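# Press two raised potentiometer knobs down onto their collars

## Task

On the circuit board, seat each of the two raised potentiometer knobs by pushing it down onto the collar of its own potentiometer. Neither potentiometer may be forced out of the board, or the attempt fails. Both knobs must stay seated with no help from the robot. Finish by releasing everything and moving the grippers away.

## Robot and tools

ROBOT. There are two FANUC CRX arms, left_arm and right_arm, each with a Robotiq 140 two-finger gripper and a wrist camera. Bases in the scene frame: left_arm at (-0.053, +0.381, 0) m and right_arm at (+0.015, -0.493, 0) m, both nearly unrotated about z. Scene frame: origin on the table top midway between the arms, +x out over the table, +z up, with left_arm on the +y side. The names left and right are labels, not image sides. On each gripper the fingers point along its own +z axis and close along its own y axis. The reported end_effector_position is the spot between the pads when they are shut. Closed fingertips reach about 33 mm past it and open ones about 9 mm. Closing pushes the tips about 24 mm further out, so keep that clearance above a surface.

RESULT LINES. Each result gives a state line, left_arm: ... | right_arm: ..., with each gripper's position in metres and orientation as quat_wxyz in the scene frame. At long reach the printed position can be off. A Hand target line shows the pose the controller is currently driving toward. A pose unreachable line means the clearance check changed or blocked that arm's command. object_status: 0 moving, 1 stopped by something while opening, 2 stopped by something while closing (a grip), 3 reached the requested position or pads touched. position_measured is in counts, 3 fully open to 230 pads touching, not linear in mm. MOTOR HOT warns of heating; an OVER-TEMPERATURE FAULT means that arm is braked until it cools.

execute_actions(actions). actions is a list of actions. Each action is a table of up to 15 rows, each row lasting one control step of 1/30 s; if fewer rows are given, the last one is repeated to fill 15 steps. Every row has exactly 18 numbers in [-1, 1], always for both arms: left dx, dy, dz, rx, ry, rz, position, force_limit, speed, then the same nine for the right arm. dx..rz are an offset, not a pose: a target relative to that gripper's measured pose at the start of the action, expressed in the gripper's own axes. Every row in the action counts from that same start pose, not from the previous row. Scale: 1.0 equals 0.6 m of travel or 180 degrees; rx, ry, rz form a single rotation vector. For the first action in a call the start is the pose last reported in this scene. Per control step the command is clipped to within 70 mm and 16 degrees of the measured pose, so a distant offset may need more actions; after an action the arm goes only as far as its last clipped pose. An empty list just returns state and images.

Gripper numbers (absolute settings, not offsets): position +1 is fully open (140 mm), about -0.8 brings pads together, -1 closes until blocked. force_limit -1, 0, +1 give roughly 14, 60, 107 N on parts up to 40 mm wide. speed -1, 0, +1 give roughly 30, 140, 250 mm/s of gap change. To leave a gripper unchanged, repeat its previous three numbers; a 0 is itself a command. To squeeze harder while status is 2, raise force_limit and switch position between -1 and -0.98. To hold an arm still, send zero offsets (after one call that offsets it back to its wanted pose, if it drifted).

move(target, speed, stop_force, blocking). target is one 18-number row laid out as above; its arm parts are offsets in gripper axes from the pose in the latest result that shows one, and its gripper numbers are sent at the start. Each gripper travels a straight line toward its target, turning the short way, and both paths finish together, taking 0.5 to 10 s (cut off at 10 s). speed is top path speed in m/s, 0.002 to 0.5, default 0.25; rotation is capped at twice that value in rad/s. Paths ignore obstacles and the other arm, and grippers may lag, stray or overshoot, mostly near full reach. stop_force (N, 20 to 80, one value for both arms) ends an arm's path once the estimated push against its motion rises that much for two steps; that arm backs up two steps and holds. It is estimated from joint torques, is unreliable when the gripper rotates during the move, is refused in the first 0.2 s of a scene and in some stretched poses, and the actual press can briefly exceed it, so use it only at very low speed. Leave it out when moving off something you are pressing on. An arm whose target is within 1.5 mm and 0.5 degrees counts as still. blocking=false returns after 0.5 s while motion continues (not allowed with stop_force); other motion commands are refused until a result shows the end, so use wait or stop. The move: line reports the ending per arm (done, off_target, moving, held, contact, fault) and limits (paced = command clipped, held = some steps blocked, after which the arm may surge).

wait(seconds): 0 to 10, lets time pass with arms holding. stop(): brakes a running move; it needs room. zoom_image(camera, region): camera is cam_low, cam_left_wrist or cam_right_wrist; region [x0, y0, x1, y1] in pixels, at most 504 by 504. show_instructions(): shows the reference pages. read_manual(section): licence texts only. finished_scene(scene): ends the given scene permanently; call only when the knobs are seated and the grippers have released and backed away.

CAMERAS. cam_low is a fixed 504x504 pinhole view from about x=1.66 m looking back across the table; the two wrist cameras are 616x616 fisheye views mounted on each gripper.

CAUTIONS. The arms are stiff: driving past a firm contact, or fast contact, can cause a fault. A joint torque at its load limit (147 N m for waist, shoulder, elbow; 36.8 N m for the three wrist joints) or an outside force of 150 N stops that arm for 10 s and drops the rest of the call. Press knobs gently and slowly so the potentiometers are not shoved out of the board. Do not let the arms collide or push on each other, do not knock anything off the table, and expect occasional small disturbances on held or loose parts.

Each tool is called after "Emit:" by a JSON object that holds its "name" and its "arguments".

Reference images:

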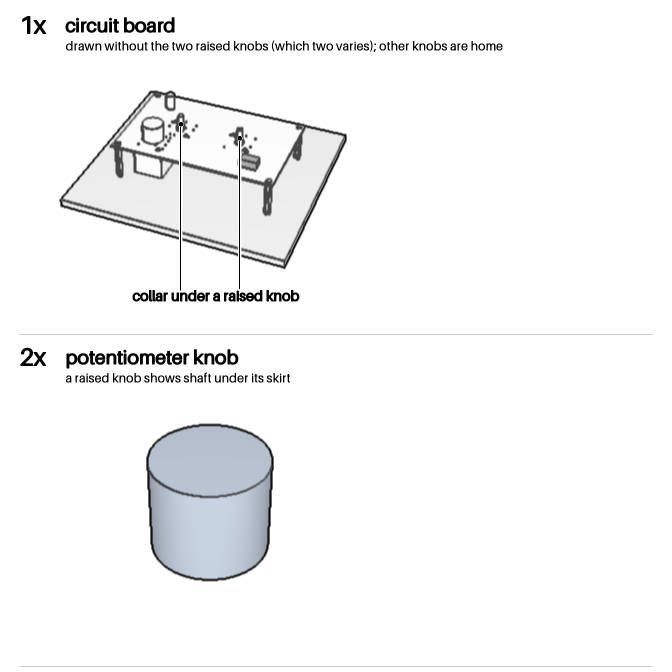

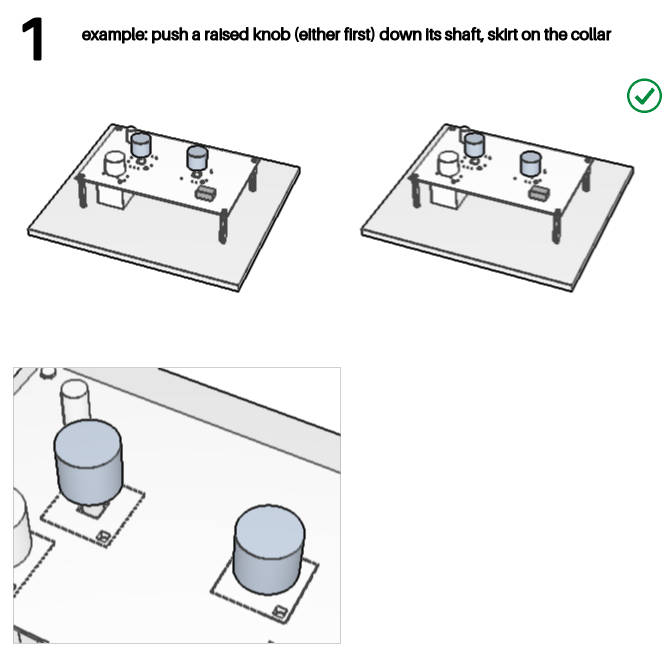

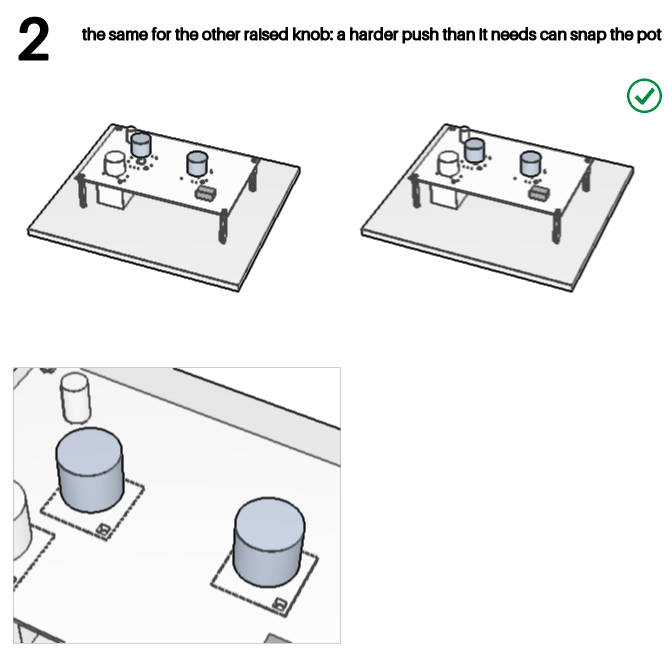

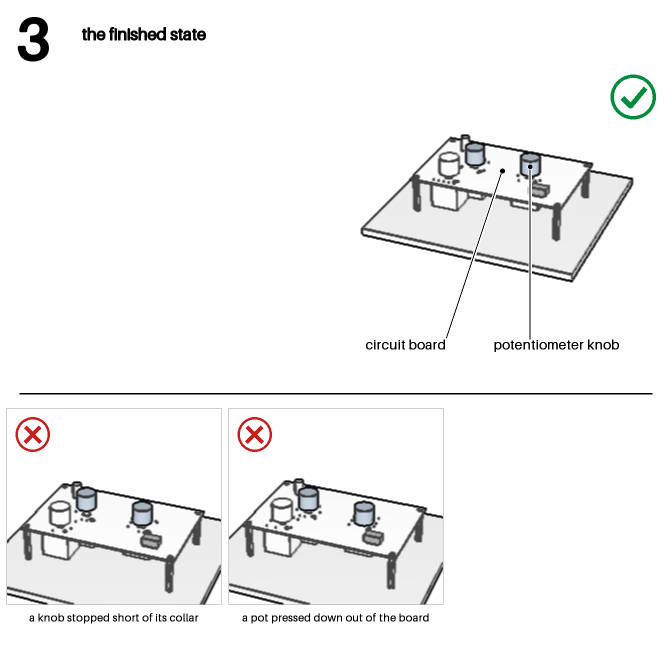

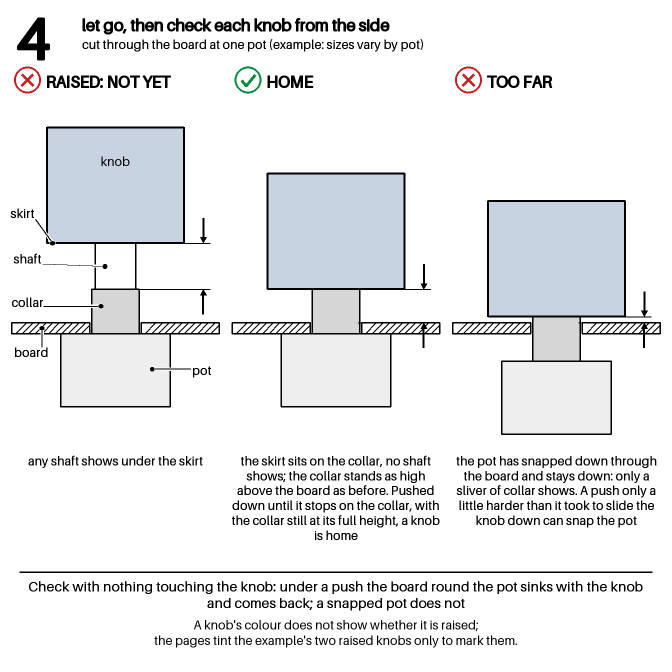

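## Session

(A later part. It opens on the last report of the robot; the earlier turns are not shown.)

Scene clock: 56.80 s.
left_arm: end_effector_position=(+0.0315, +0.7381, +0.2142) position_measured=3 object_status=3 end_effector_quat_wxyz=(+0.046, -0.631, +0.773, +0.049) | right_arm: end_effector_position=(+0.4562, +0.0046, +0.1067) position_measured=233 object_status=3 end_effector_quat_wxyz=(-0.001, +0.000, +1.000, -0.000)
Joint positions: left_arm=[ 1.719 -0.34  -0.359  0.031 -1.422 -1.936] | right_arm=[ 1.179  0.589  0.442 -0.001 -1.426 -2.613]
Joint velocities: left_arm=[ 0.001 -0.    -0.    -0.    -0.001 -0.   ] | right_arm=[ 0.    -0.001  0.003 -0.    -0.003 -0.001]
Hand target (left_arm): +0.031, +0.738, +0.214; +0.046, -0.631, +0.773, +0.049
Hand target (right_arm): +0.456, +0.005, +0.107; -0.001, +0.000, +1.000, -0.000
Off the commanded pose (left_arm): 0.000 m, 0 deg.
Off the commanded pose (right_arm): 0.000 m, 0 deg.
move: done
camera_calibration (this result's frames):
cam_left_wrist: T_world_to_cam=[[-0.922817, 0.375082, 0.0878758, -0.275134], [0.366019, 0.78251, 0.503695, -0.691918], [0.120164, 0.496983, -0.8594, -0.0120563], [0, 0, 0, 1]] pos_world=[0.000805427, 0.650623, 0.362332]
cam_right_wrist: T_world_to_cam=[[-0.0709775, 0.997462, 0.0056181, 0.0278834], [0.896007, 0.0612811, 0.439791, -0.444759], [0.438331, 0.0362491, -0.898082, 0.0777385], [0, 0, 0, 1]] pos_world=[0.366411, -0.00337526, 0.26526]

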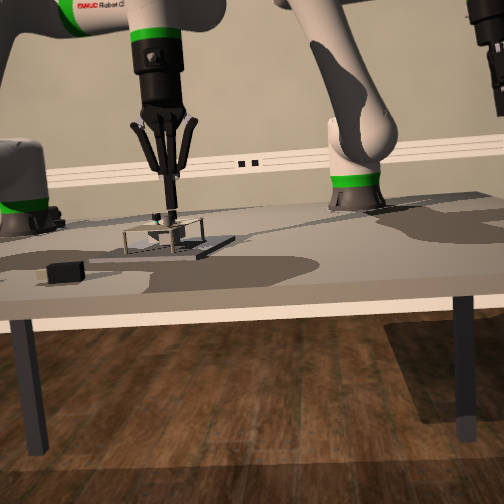

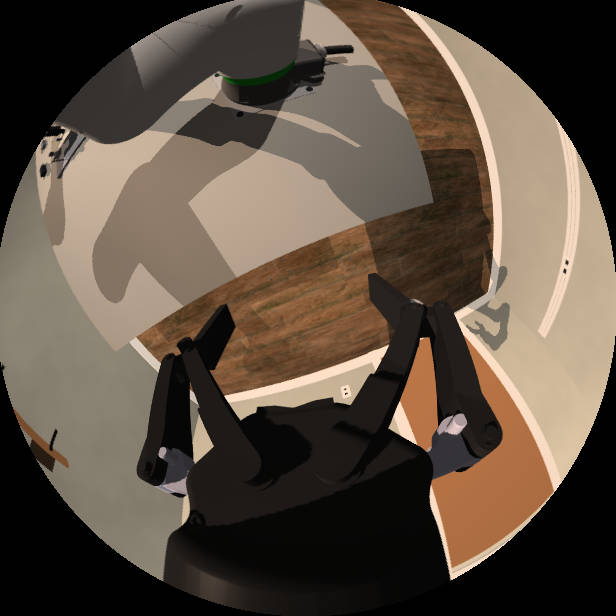

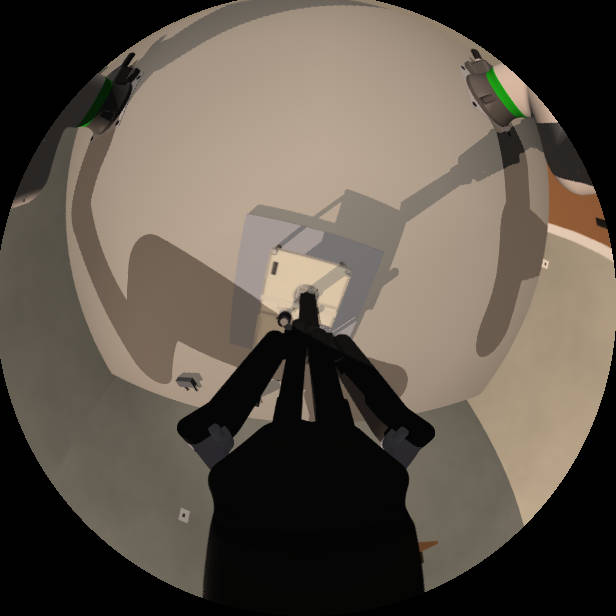

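Emit:
{"name": "move", "arguments": {"target": [0,0,0,0,0,0,1,0,0,0,0,0.0109,0,0,0,-1,0,0], "speed": 0.006}}

Emit:
{"name": "move", "arguments": {"target": [0,0,0,0,0,0,1,0,0,0,0,-0.0109,0,0,0,-1,0,0], "speed": 0.02}}

Emit:
{"name": "move", "arguments": {"target": [0,0,0,0,0,0,1,0,0,-0.042,-0.046,0,0,0,0,-1,0,0], "speed": 0.1}}

Emit:
{"name": "zoom_image", "arguments": {"camera": "cam_low", "region": [140,190,200,240]}}

Scene clock: 65.27 s.
left_arm: end_effector_position=(+0.0315, +0.7381, +0.2142) position_measured=3 object_status=3 end_effector_quat_wxyz=(+0.046, -0.631, +0.773, +0.049) | right_arm: end_effector_position=(+0.4562, +0.0046, +0.1002) position_measured=233 object_status=3 end_effector_quat_wxyz=(-0.001, +0.000, +1.000, -0.000)
Joint positions: left_arm=[ 1.719 -0.34  -0.359  0.031 -1.422 -1.936] | right_arm=[ 1.179  0.591  0.431 -0.001 -1.412 -2.613]
Joint velocities: left_arm=[ 0.    -0.     0.    -0.    -0.001  0.   ] | right_arm=[ 0.001 -0.001 -0.002  0.     0.001 -0.   ]
Hand target (left_arm): +0.031, +0.738, +0.214; +0.046, -0.631, +0.773, +0.049
Hand target (right_arm): +0.456, +0.005, +0.100; -0.001, +0.000, +1.000, -0.000
Off the commanded pose (left_arm): 0.000 m, 0 deg.
Off the commanded pose (right_arm): 0.000 m, 0 deg.
move: done
camera_calibration (this result's frames):
cam_left_wrist: T_world_to_cam=[[-0.922817, 0.375082, 0.0878757, -0.275134], [0.366018, 0.78251, 0.503695, -0.691918], [0.120164, 0.496983, -0.8594, -0.0120563], [0, 0, 0, 1]] pos_world=[0.000805469, 0.650623, 0.362332]
cam_right_wrist: T_world_to_cam=[[-0.0709952, 0.997461, 0.00564006, 0.027925], [0.895999, 0.0612867, 0.439806, -0.441899], [0.438344, 0.0362776, -0.898075, 0.0719392], [0, 0, 0, 1]] pos_world=[0.36639, -0.00338129, 0.258799]

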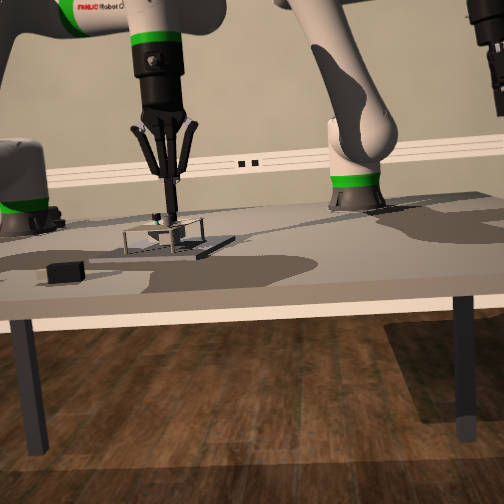

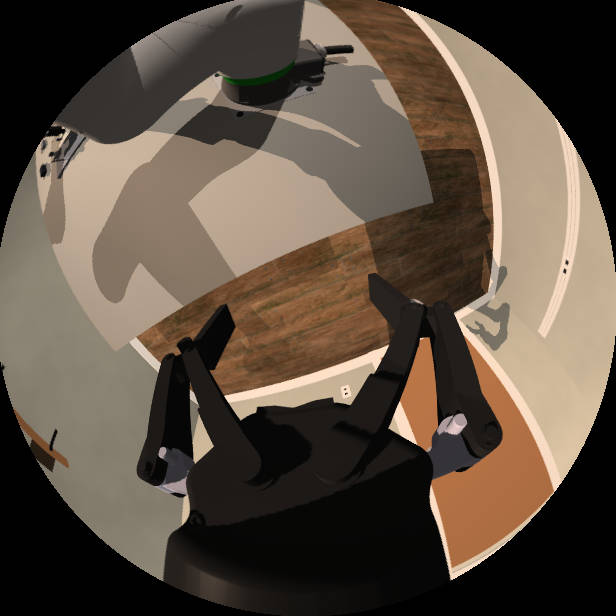

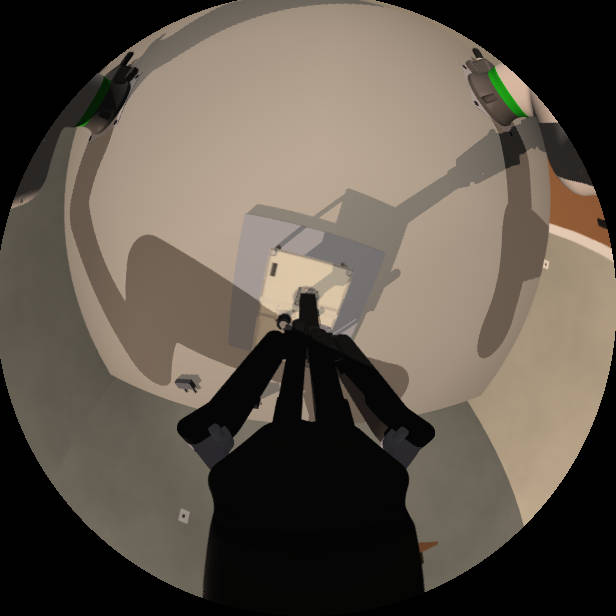

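Scene clock: 65.97 s.
left_arm: end_effector_position=(+0.0315, +0.7381, +0.2142) position_measured=3 object_status=3 end_effector_quat_wxyz=(+0.046, -0.631, +0.773, +0.049) | right_arm: end_effector_position=(+0.4562, +0.0046, +0.1067) position_measured=233 object_status=3 end_effector_quat_wxyz=(-0.001, +0.000, +1.000, -0.000)
Joint positions: left_arm=[ 1.719 -0.34  -0.359  0.031 -1.422 -1.936] | right_arm=[ 1.179  0.589  0.442 -0.001 -1.426 -2.613]
Joint velocities: left_arm=[ 0.001 -0.     0.     0.    -0.001 -0.001] | right_arm=[-0.    -0.     0.003  0.    -0.004  0.   ]
Hand target (left_arm): +0.031, +0.738, +0.214; +0.046, -0.631, +0.773, +0.049
Hand target (right_arm): +0.456, +0.005, +0.107; -0.001, +0.000, +1.000, -0.000
Off the commanded pose (left_arm): 0.000 m, 0 deg.
Off the commanded pose (right_arm): 0.000 m, 0 deg.
move: done
camera_calibration (this result's frames):
cam_left_wrist: T_world_to_cam=[[-0.922817, 0.375082, 0.0878757, -0.275134], [0.366018, 0.78251, 0.503695, -0.691918], [0.120164, 0.496983, -0.8594, -0.0120562], [0, 0, 0, 1]] pos_world=[0.000805477, 0.650623, 0.362332]
cam_right_wrist: T_world_to_cam=[[-0.0710029, 0.99746, 0.00563942, 0.0278806], [0.896, 0.061294, 0.439804, -0.444723], [0.438342, 0.0362803, -0.898076, 0.077688], [0, 0, 0, 1]] pos_world=[0.366397, -0.00336949, 0.265203]

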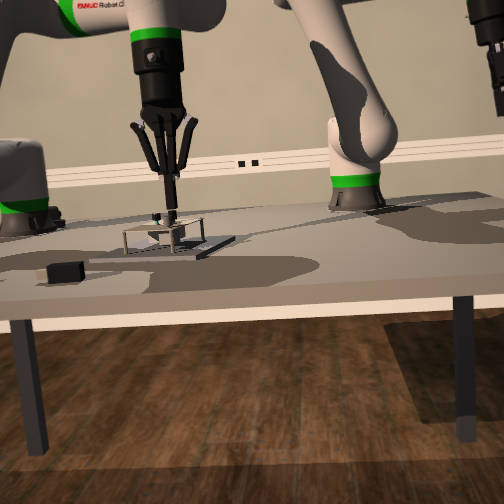

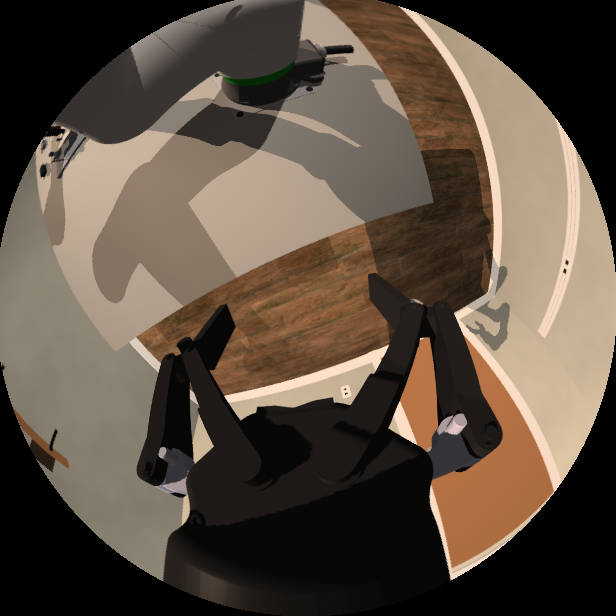

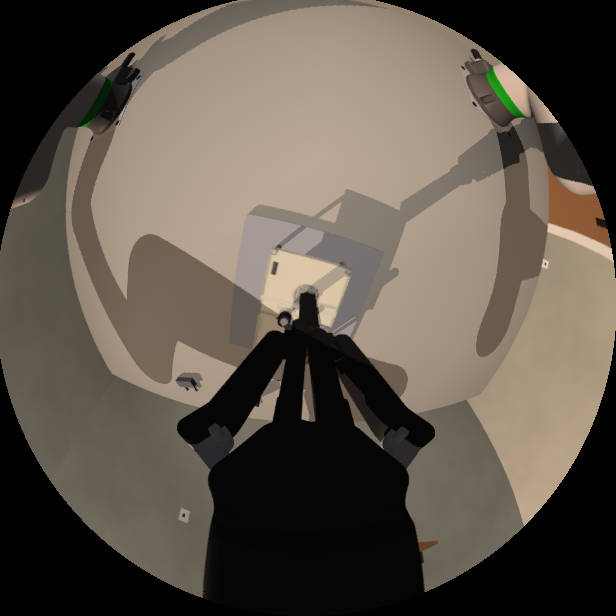

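Scene clock: 66.80 s.
left_arm: end_effector_position=(+0.0315, +0.7381, +0.2142) position_measured=3 object_status=3 end_effector_quat_wxyz=(+0.046, -0.631, +0.773, +0.049) | right_arm: end_effector_position=(+0.4813, -0.0229, +0.1068) position_measured=233 object_status=3 end_effector_quat_wxyz=(-0.000, +0.000, +1.000, -0.000)
Joint positions: left_arm=[ 1.719 -0.34  -0.359  0.031 -1.422 -1.936] | right_arm=[ 1.124  0.581  0.43  -0.    -1.421 -2.558]
Joint velocities: left_arm=[ 0.    -0.    -0.    -0.    -0.001  0.   ] | right_arm=[-0.003  0.    -0.     0.     0.     0.002]
Hand target (left_arm): +0.031, +0.738, +0.214; +0.046, -0.631, +0.773, +0.049
Hand target (right_arm): +0.481, -0.023, +0.107; -0.001, +0.000, +1.000, -0.000
Off the commanded pose (left_arm): 0.000 m, 0 deg.
Off the commanded pose (right_arm): 0.000 m, 0 deg.
move: done
camera_calibration (this result's frames):
cam_left_wrist: T_world_to_cam=[[-0.922817, 0.375082, 0.0878756, -0.275134], [0.366018, 0.78251, 0.503695, -0.691918], [0.120164, 0.496983, -0.8594, -0.0120563], [0, 0, 0, 1]] pos_world=[0.000805504, 0.650623, 0.362332]
cam_right_wrist: T_world_to_cam=[[-0.071028, 0.997458, 0.00568755, 0.0571299], [0.895925, 0.0612893, 0.439957, -0.465616], [0.43849, 0.0363449, -0.898001, 0.0676702], [0, 0, 0, 1]] pos_world=[0.391542, -0.0309069, 0.265294]

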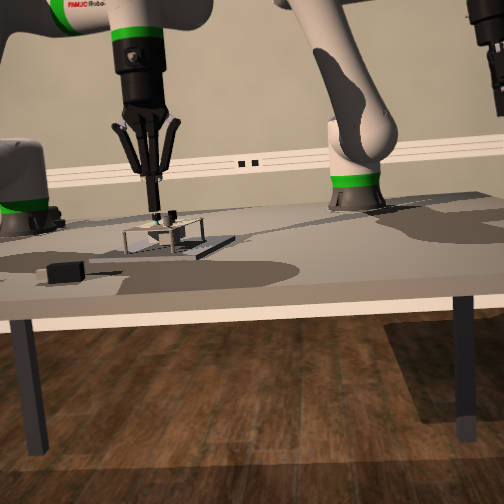

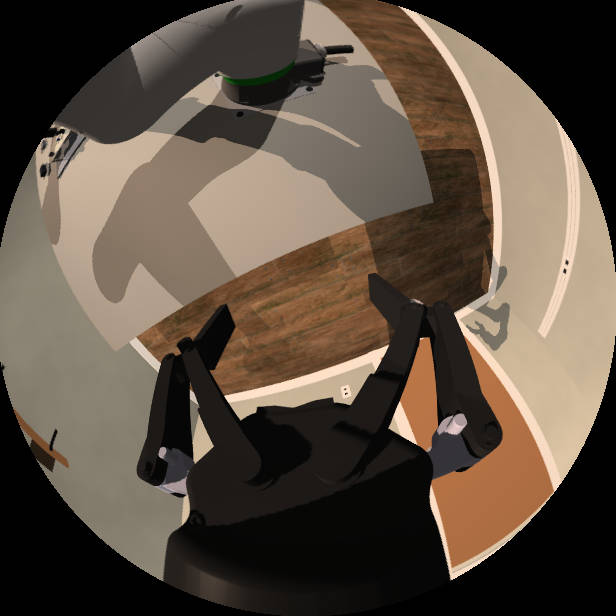

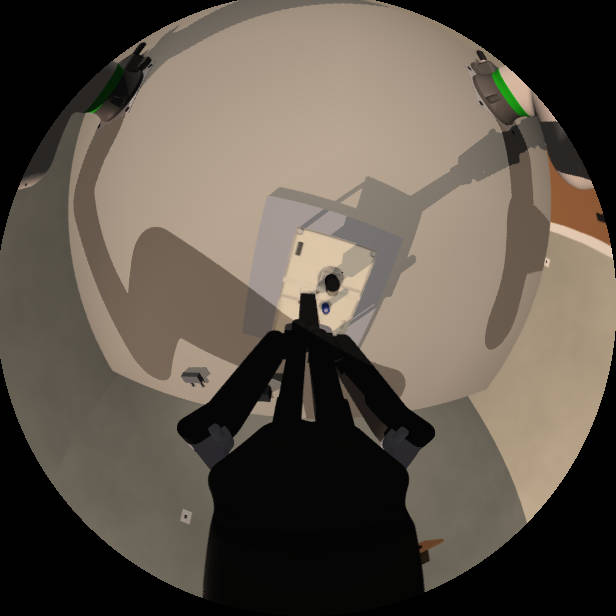

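Region (140, 190, 200, 240) of cam_low's 504x504 image, scaled by 8.400, with more detail than that image has.

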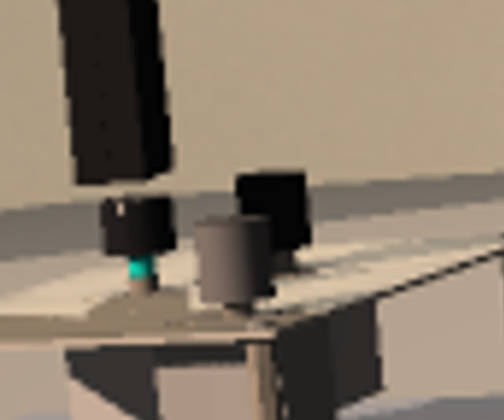

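Barely moved: home. Now A.

Emit:
{"name": "move", "arguments": {"target": [0,0,0,0,0,0,1,0,0,0,0,0.016,0,0,0,-1,0,0], "speed": 0.008}}

Emit:
{"name": "zoom_image", "arguments": {"camera": "cam_low", "region": [150,200,186,230]}}

Scene clock: 71.73 s.
left_arm: end_effector_position=(+0.0315, +0.7381, +0.2142) position_measured=3 object_status=3 end_effector_quat_wxyz=(+0.046, -0.631, +0.773, +0.049) | right_arm: end_effector_position=(+0.4814, -0.0230, +0.0972) position_measured=233 object_status=3 end_effector_quat_wxyz=(-0.000, +0.000, +1.000, -0.000)
Joint positions: left_arm=[ 1.719 -0.34  -0.359  0.031 -1.422 -1.936] | right_arm=[ 1.124  0.585  0.414 -0.    -1.401 -2.558]
Joint velocities: left_arm=[-0.    -0.    -0.    -0.001  0.    -0.   ] | right_arm=[ 0.001  0.    -0.001 -0.     0.002 -0.   ]
Hand target (left_arm): +0.031, +0.738, +0.214; +0.046, -0.631, +0.773, +0.049
Hand target (right_arm): +0.481, -0.023, +0.097; -0.000, +0.000, +1.000, -0.000
Off the commanded pose (left_arm): 0.000 m, 0 deg.
Off the commanded pose (right_arm): 0.000 m, 0 deg.
move: done
camera_calibration (this result's frames):
cam_left_wrist: T_world_to_cam=[[-0.922817, 0.375082, 0.087876, -0.275134], [0.366019, 0.78251, 0.503695, -0.691918], [0.120163, 0.496983, -0.8594, -0.0120563], [0, 0, 0, 1]] pos_world=[0.000805428, 0.650622, 0.362333]
cam_right_wrist: T_world_to_cam=[[-0.0711952, 0.997446, 0.00568194, 0.0573054], [0.895914, 0.0614418, 0.439958, -0.461421], [0.438485, 0.0364134, -0.898, 0.0591263], [0, 0, 0, 1]] pos_world=[0.391548, -0.0309615, 0.255776]

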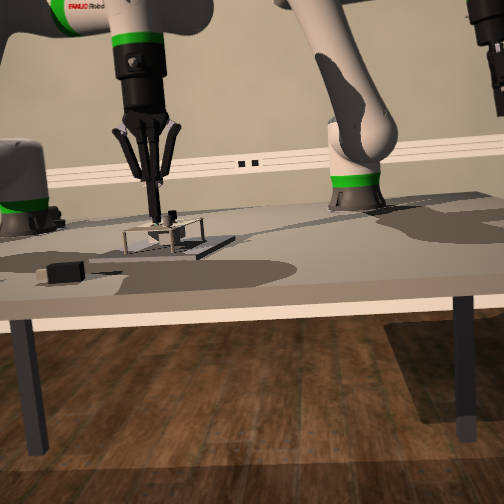

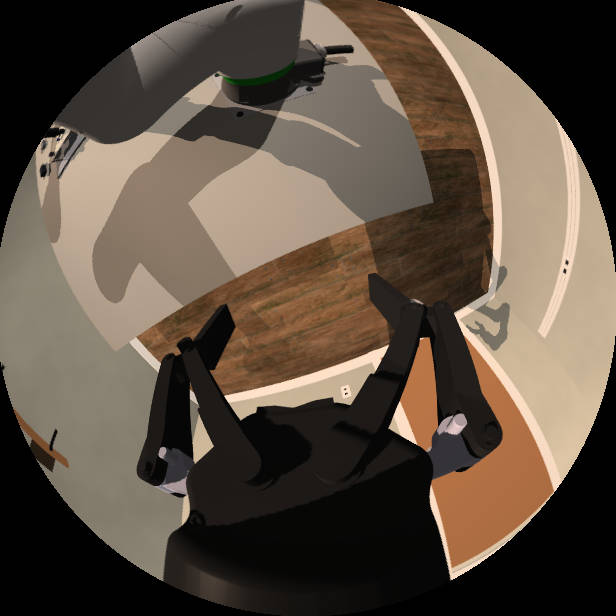

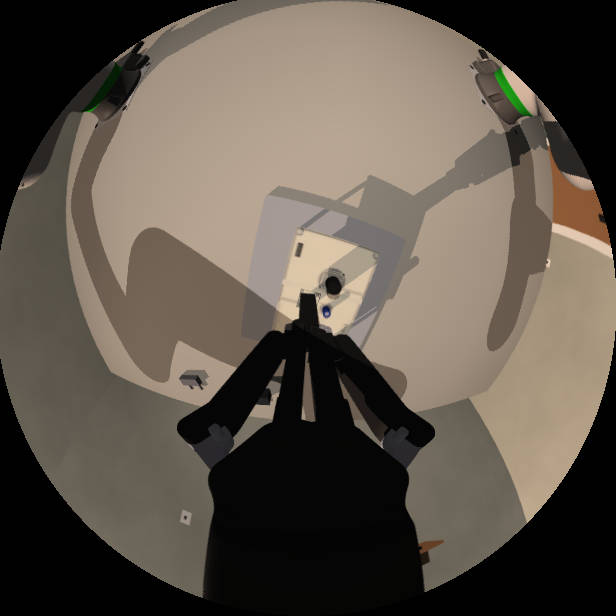

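Region (150, 200, 186, 230) of cam_low's 504x504 image, scaled by 14.000, with more detail than that image has.

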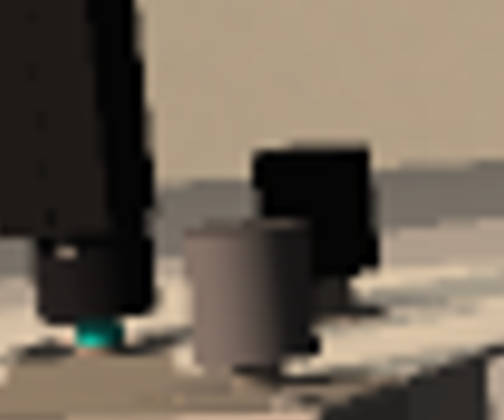

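Emit:
{"name": "move", "arguments": {"target": [0,0,0,0,0,0,1,0,0,0,0,0.005,0,0,0,-1,0,0], "speed": 0.005}}

Emit:
{"name": "move", "arguments": {"target": [0,0,0,0,0,0,1,0,0,0,0,-0.01,0,0,0,-1,0,0], "speed": 0.02}}

Emit:
{"name": "zoom_image", "arguments": {"camera": "cam_low", "region": [150,200,186,230]}}

Scene clock: 79.50 s.
left_arm: end_effector_position=(+0.0315, +0.7381, +0.2142) position_measured=3 object_status=3 end_effector_quat_wxyz=(+0.046, -0.631, +0.773, +0.049) | right_arm: end_effector_position=(+0.4813, -0.0230, +0.0943) position_measured=233 object_status=3 end_effector_quat_wxyz=(-0.000, +0.000, +1.000, -0.000)
Joint positions: left_arm=[ 1.719 -0.34  -0.359  0.031 -1.422 -1.936] | right_arm=[ 1.124  0.586  0.409 -0.    -1.395 -2.558]
Joint velocities: left_arm=[ 0. -0. -0. -0.  0. -0.] | right_arm=[-0.001 -0.    -0.001 -0.     0.001  0.   ]
Hand target (left_arm): +0.031, +0.738, +0.214; +0.046, -0.631, +0.773, +0.049
Hand target (right_arm): +0.481, -0.023, +0.094; -0.000, +0.000, +1.000, -0.000
Off the commanded pose (left_arm): 0.000 m, 0 deg.
Off the commanded pose (right_arm): 0.000 m, 0 deg.
move: done
camera_calibration (this result's frames):
cam_left_wrist: T_world_to_cam=[[-0.922817, 0.375082, 0.0878757, -0.275134], [0.366018, 0.78251, 0.503695, -0.691918], [0.120164, 0.496983, -0.8594, -0.0120563], [0, 0, 0, 1]] pos_world=[0.000805479, 0.650623, 0.362332]
cam_right_wrist: T_world_to_cam=[[-0.0709717, 0.997462, 0.00567746, 0.057221], [0.895927, 0.061243, 0.439959, -0.46013], [0.438495, 0.0363112, -0.898, 0.0564733], [0, 0, 0, 1]] pos_world=[0.391541, -0.0309467, 0.252827]

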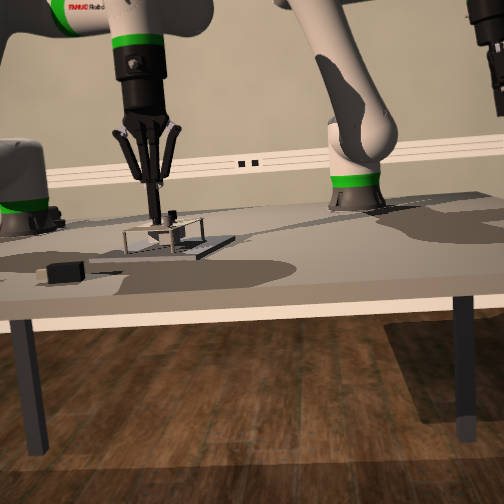

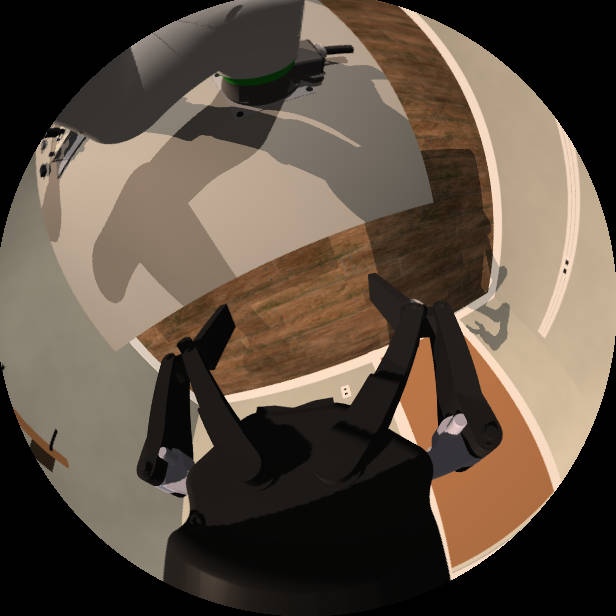

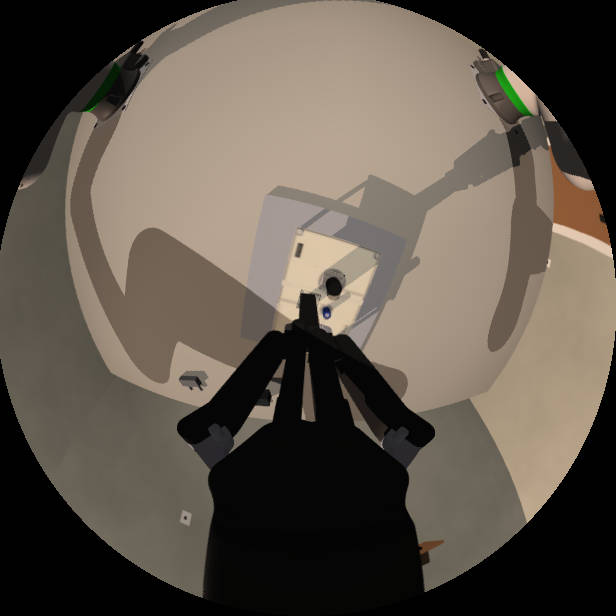

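Scene clock: 80.20 s.
left_arm: end_effector_position=(+0.0315, +0.7381, +0.2142) position_measured=3 object_status=3 end_effector_quat_wxyz=(+0.046, -0.631, +0.773, +0.049) | right_arm: end_effector_position=(+0.4813, -0.0229, +0.1002) position_measured=233 object_status=3 end_effector_quat_wxyz=(-0.000, +0.000, +1.000, -0.000)
Joint positions: left_arm=[ 1.719 -0.34  -0.359  0.031 -1.422 -1.936] | right_arm=[ 1.124  0.583  0.419 -0.    -1.407 -2.558]
Joint velocities: left_arm=[-0.     0.    -0.     0.    -0.002 -0.   ] | right_arm=[-0.    -0.001  0.003  0.    -0.003 -0.001]
Hand target (left_arm): +0.031, +0.738, +0.214; +0.046, -0.631, +0.773, +0.049
Hand target (right_arm): +0.481, -0.023, +0.100; -0.000, +0.000, +1.000, -0.000
Off the commanded pose (left_arm): 0.000 m, 0 deg.
Off the commanded pose (right_arm): 0.000 m, 0 deg.
move: done
camera_calibration (this result's frames):
cam_left_wrist: T_world_to_cam=[[-0.922817, 0.375082, 0.0878757, -0.275134], [0.366018, 0.78251, 0.503695, -0.691918], [0.120163, 0.496983, -0.8594, -0.0120562], [0, 0, 0, 1]] pos_world=[0.000805416, 0.650623, 0.362332]
cam_right_wrist: T_world_to_cam=[[-0.0709945, 0.997461, 0.00567489, 0.0571805], [0.895927, 0.0612648, 0.439957, -0.462713], [0.438492, 0.0363188, -0.898001, 0.0617509], [0, 0, 0, 1]] pos_world=[0.391539, -0.0309299, 0.258702]

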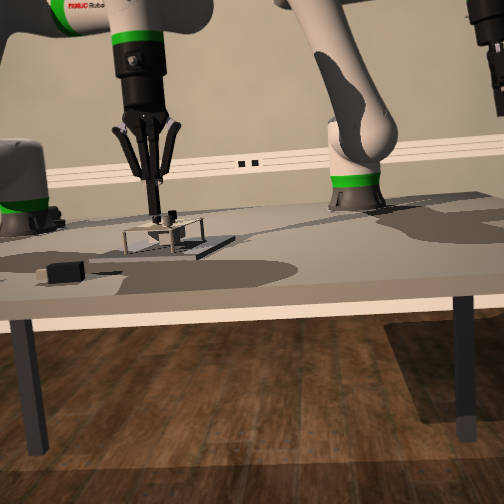

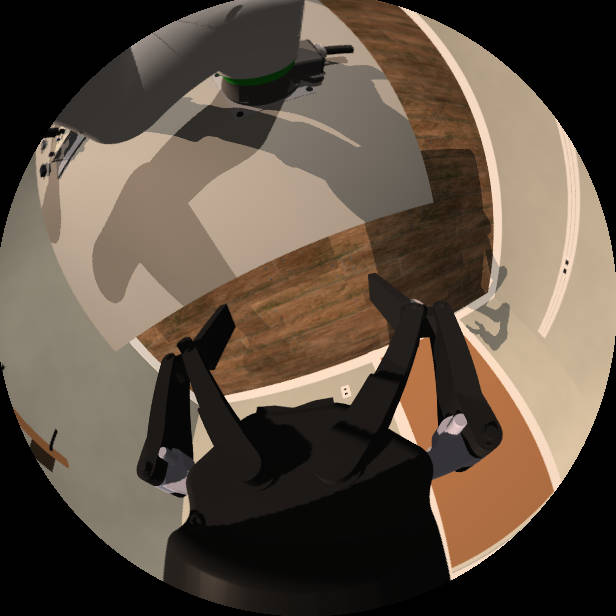

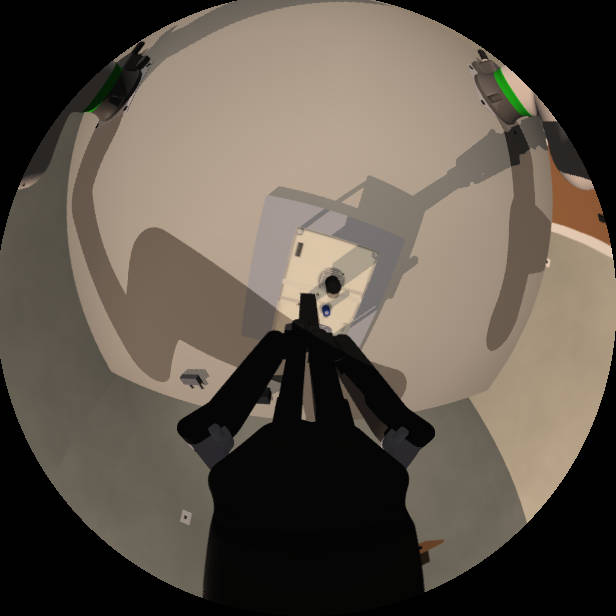

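Region (150, 200, 186, 230) of cam_low's 504x504 image, scaled by 14.000, with more detail than that image has.

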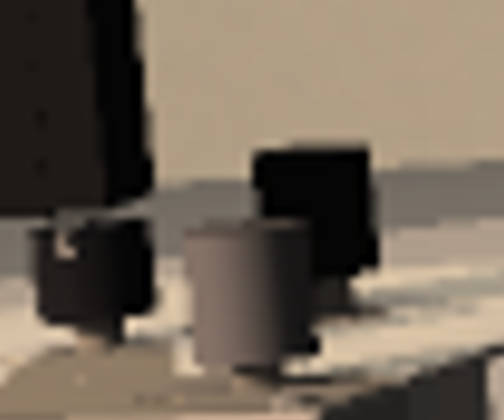

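About 0.8 mm left.

Emit:
{"name": "move", "arguments": {"target": [0,0,0,0,0,0,1,0,0,0,0,0.0114,0,0,0,-1,0,0], "speed": 0.006}}

Emit:
{"name": "move", "arguments": {"target": [0,0,0,0,0,0,1,0,0,0,0,-0.2,0,0,0,-1,0,0], "speed": 0.15}}

Emit:
{"name": "zoom_image", "arguments": {"camera": "cam_low", "region": [150,200,186,230]}}

Scene clock: 86.93 s.
left_arm: end_effector_position=(+0.0315, +0.7381, +0.2142) position_measured=3 object_status=3 end_effector_quat_wxyz=(+0.046, -0.631, +0.773, +0.049) | right_arm: end_effector_position=(+0.4813, -0.0230, +0.0934) position_measured=233 object_status=3 end_effector_quat_wxyz=(-0.000, +0.000, +1.000, -0.000)
Joint positions: left_arm=[ 1.719 -0.34  -0.359  0.031 -1.422 -1.936] | right_arm=[ 1.124  0.586  0.408 -0.    -1.393 -2.558]
Joint velocities: left_arm=[-0.001  0.    -0.    -0.    -0.002  0.001] | right_arm=[-0.    -0.    -0.001 -0.     0.001  0.   ]
Hand target (left_arm): +0.031, +0.738, +0.214; +0.046, -0.631, +0.773, +0.049
Hand target (right_arm): +0.481, -0.023, +0.093; -0.000, +0.000, +1.000, -0.000
Off the commanded pose (left_arm): 0.000 m, 0 deg.
Off the commanded pose (right_arm): 0.000 m, 0 deg.
move: done
camera_calibration (this result's frames):
cam_left_wrist: T_world_to_cam=[[-0.922817, 0.375082, 0.0878757, -0.275134], [0.366018, 0.78251, 0.503695, -0.691918], [0.120164, 0.496983, -0.8594, -0.0120563], [0, 0, 0, 1]] pos_world=[0.000805465, 0.650623, 0.362332]
cam_right_wrist: T_world_to_cam=[[-0.0709931, 0.997461, 0.00568613, 0.0572278], [0.895923, 0.0612582, 0.439965, -0.459726], [0.4385, 0.0363289, -0.897997, 0.0556764], [0, 0, 0, 1]] pos_world=[0.391528, -0.0309431, 0.251935]

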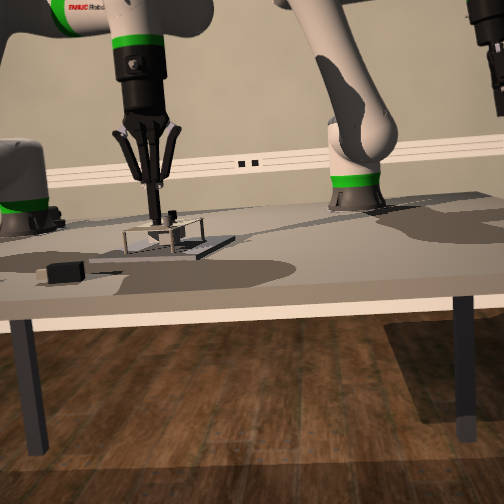

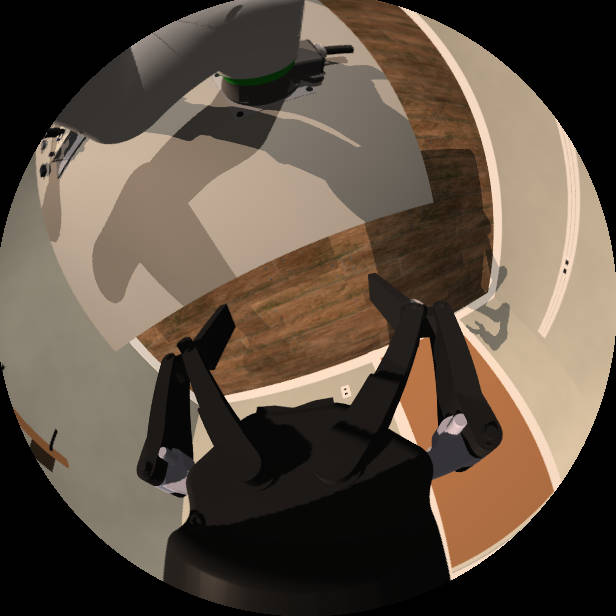

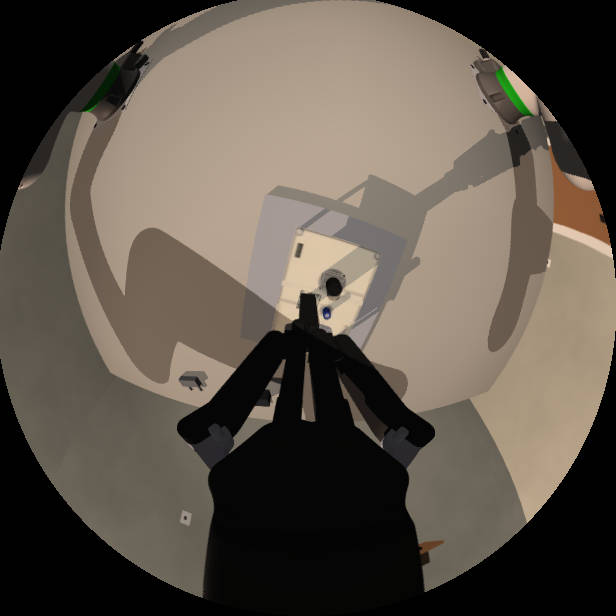

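Scene clock: 88.20 s.
left_arm: end_effector_position=(+0.0315, +0.7381, +0.2142) position_measured=3 object_status=3 end_effector_quat_wxyz=(+0.046, -0.631, +0.773, +0.049) | right_arm: end_effector_position=(+0.4813, -0.0225, +0.2133) position_measured=233 object_status=3 end_effector_quat_wxyz=(-0.000, -0.000, +1.000, -0.000)
Joint positions: left_arm=[ 1.719 -0.34  -0.359  0.031 -1.422 -1.936] | right_arm=[ 1.125  0.573  0.667 -0.    -1.666 -2.558]
Joint velocities: left_arm=[ 0.     0.    -0.     0.001  0.     0.   ] | right_arm=[-0.     0.002  0.007 -0.001 -0.005 -0.   ]
Hand target (left_arm): +0.031, +0.738, +0.214; +0.046, -0.631, +0.773, +0.049
Hand target (right_arm): +0.481, -0.022, +0.213; -0.000, -0.000, +1.000, -0.000
Off the commanded pose (left_arm): 0.000 m, 0 deg.
Off the commanded pose (right_arm): 0.000 m, 0 deg.
move: done
camera_calibration (this result's frames):
cam_left_wrist: T_world_to_cam=[[-0.922817, 0.375082, 0.0878757, -0.275134], [0.366019, 0.78251, 0.503695, -0.691918], [0.120164, 0.496983, -0.8594, -0.0120563], [0, 0, 0, 1]] pos_world=[0.000805492, 0.650623, 0.362332]
cam_right_wrist: T_world_to_cam=[[-0.071566, 0.997419, 0.00573856, 0.0563086], [0.895857, 0.0617471, 0.440032, -0.512425], [0.438542, 0.0366323, -0.897964, 0.163318], [0, 0, 0, 1]] pos_world=[0.391468, -0.0305052, 0.371814]

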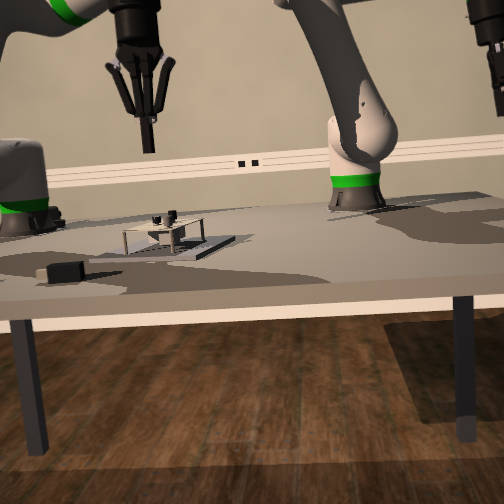

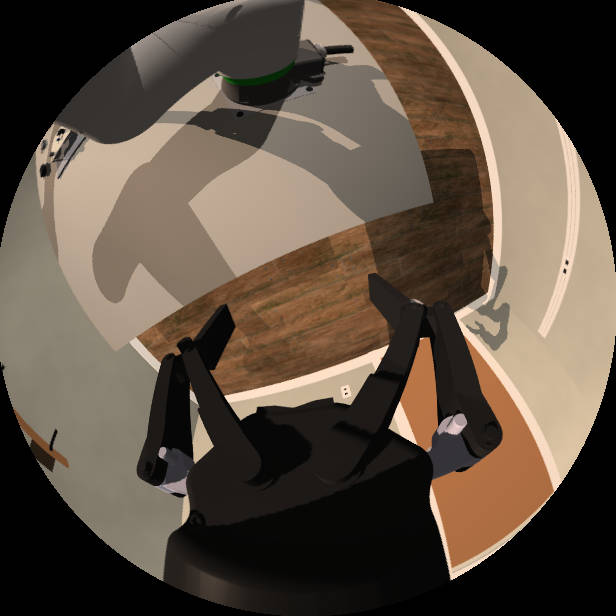

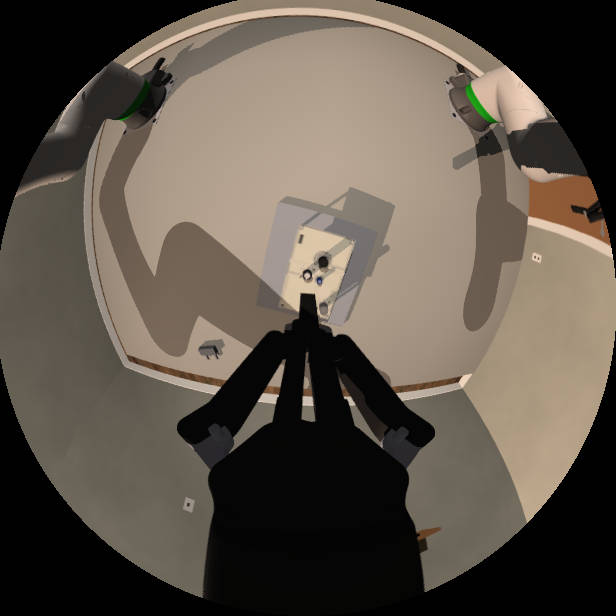

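Region (150, 200, 186, 230) of cam_low's 504x504 image, scaled by 14.000, with more detail than that image has.

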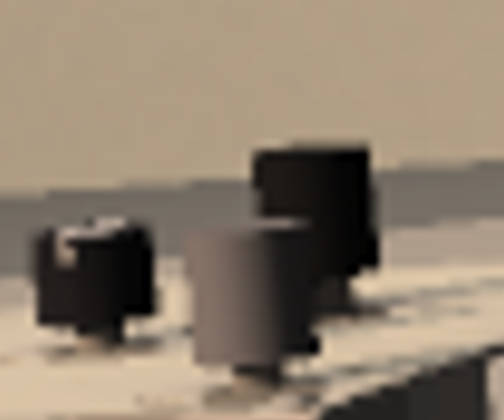

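Emit:
{"name": "finished_scene", "arguments": {"scene": 1}}

The scene is finished: the task was done.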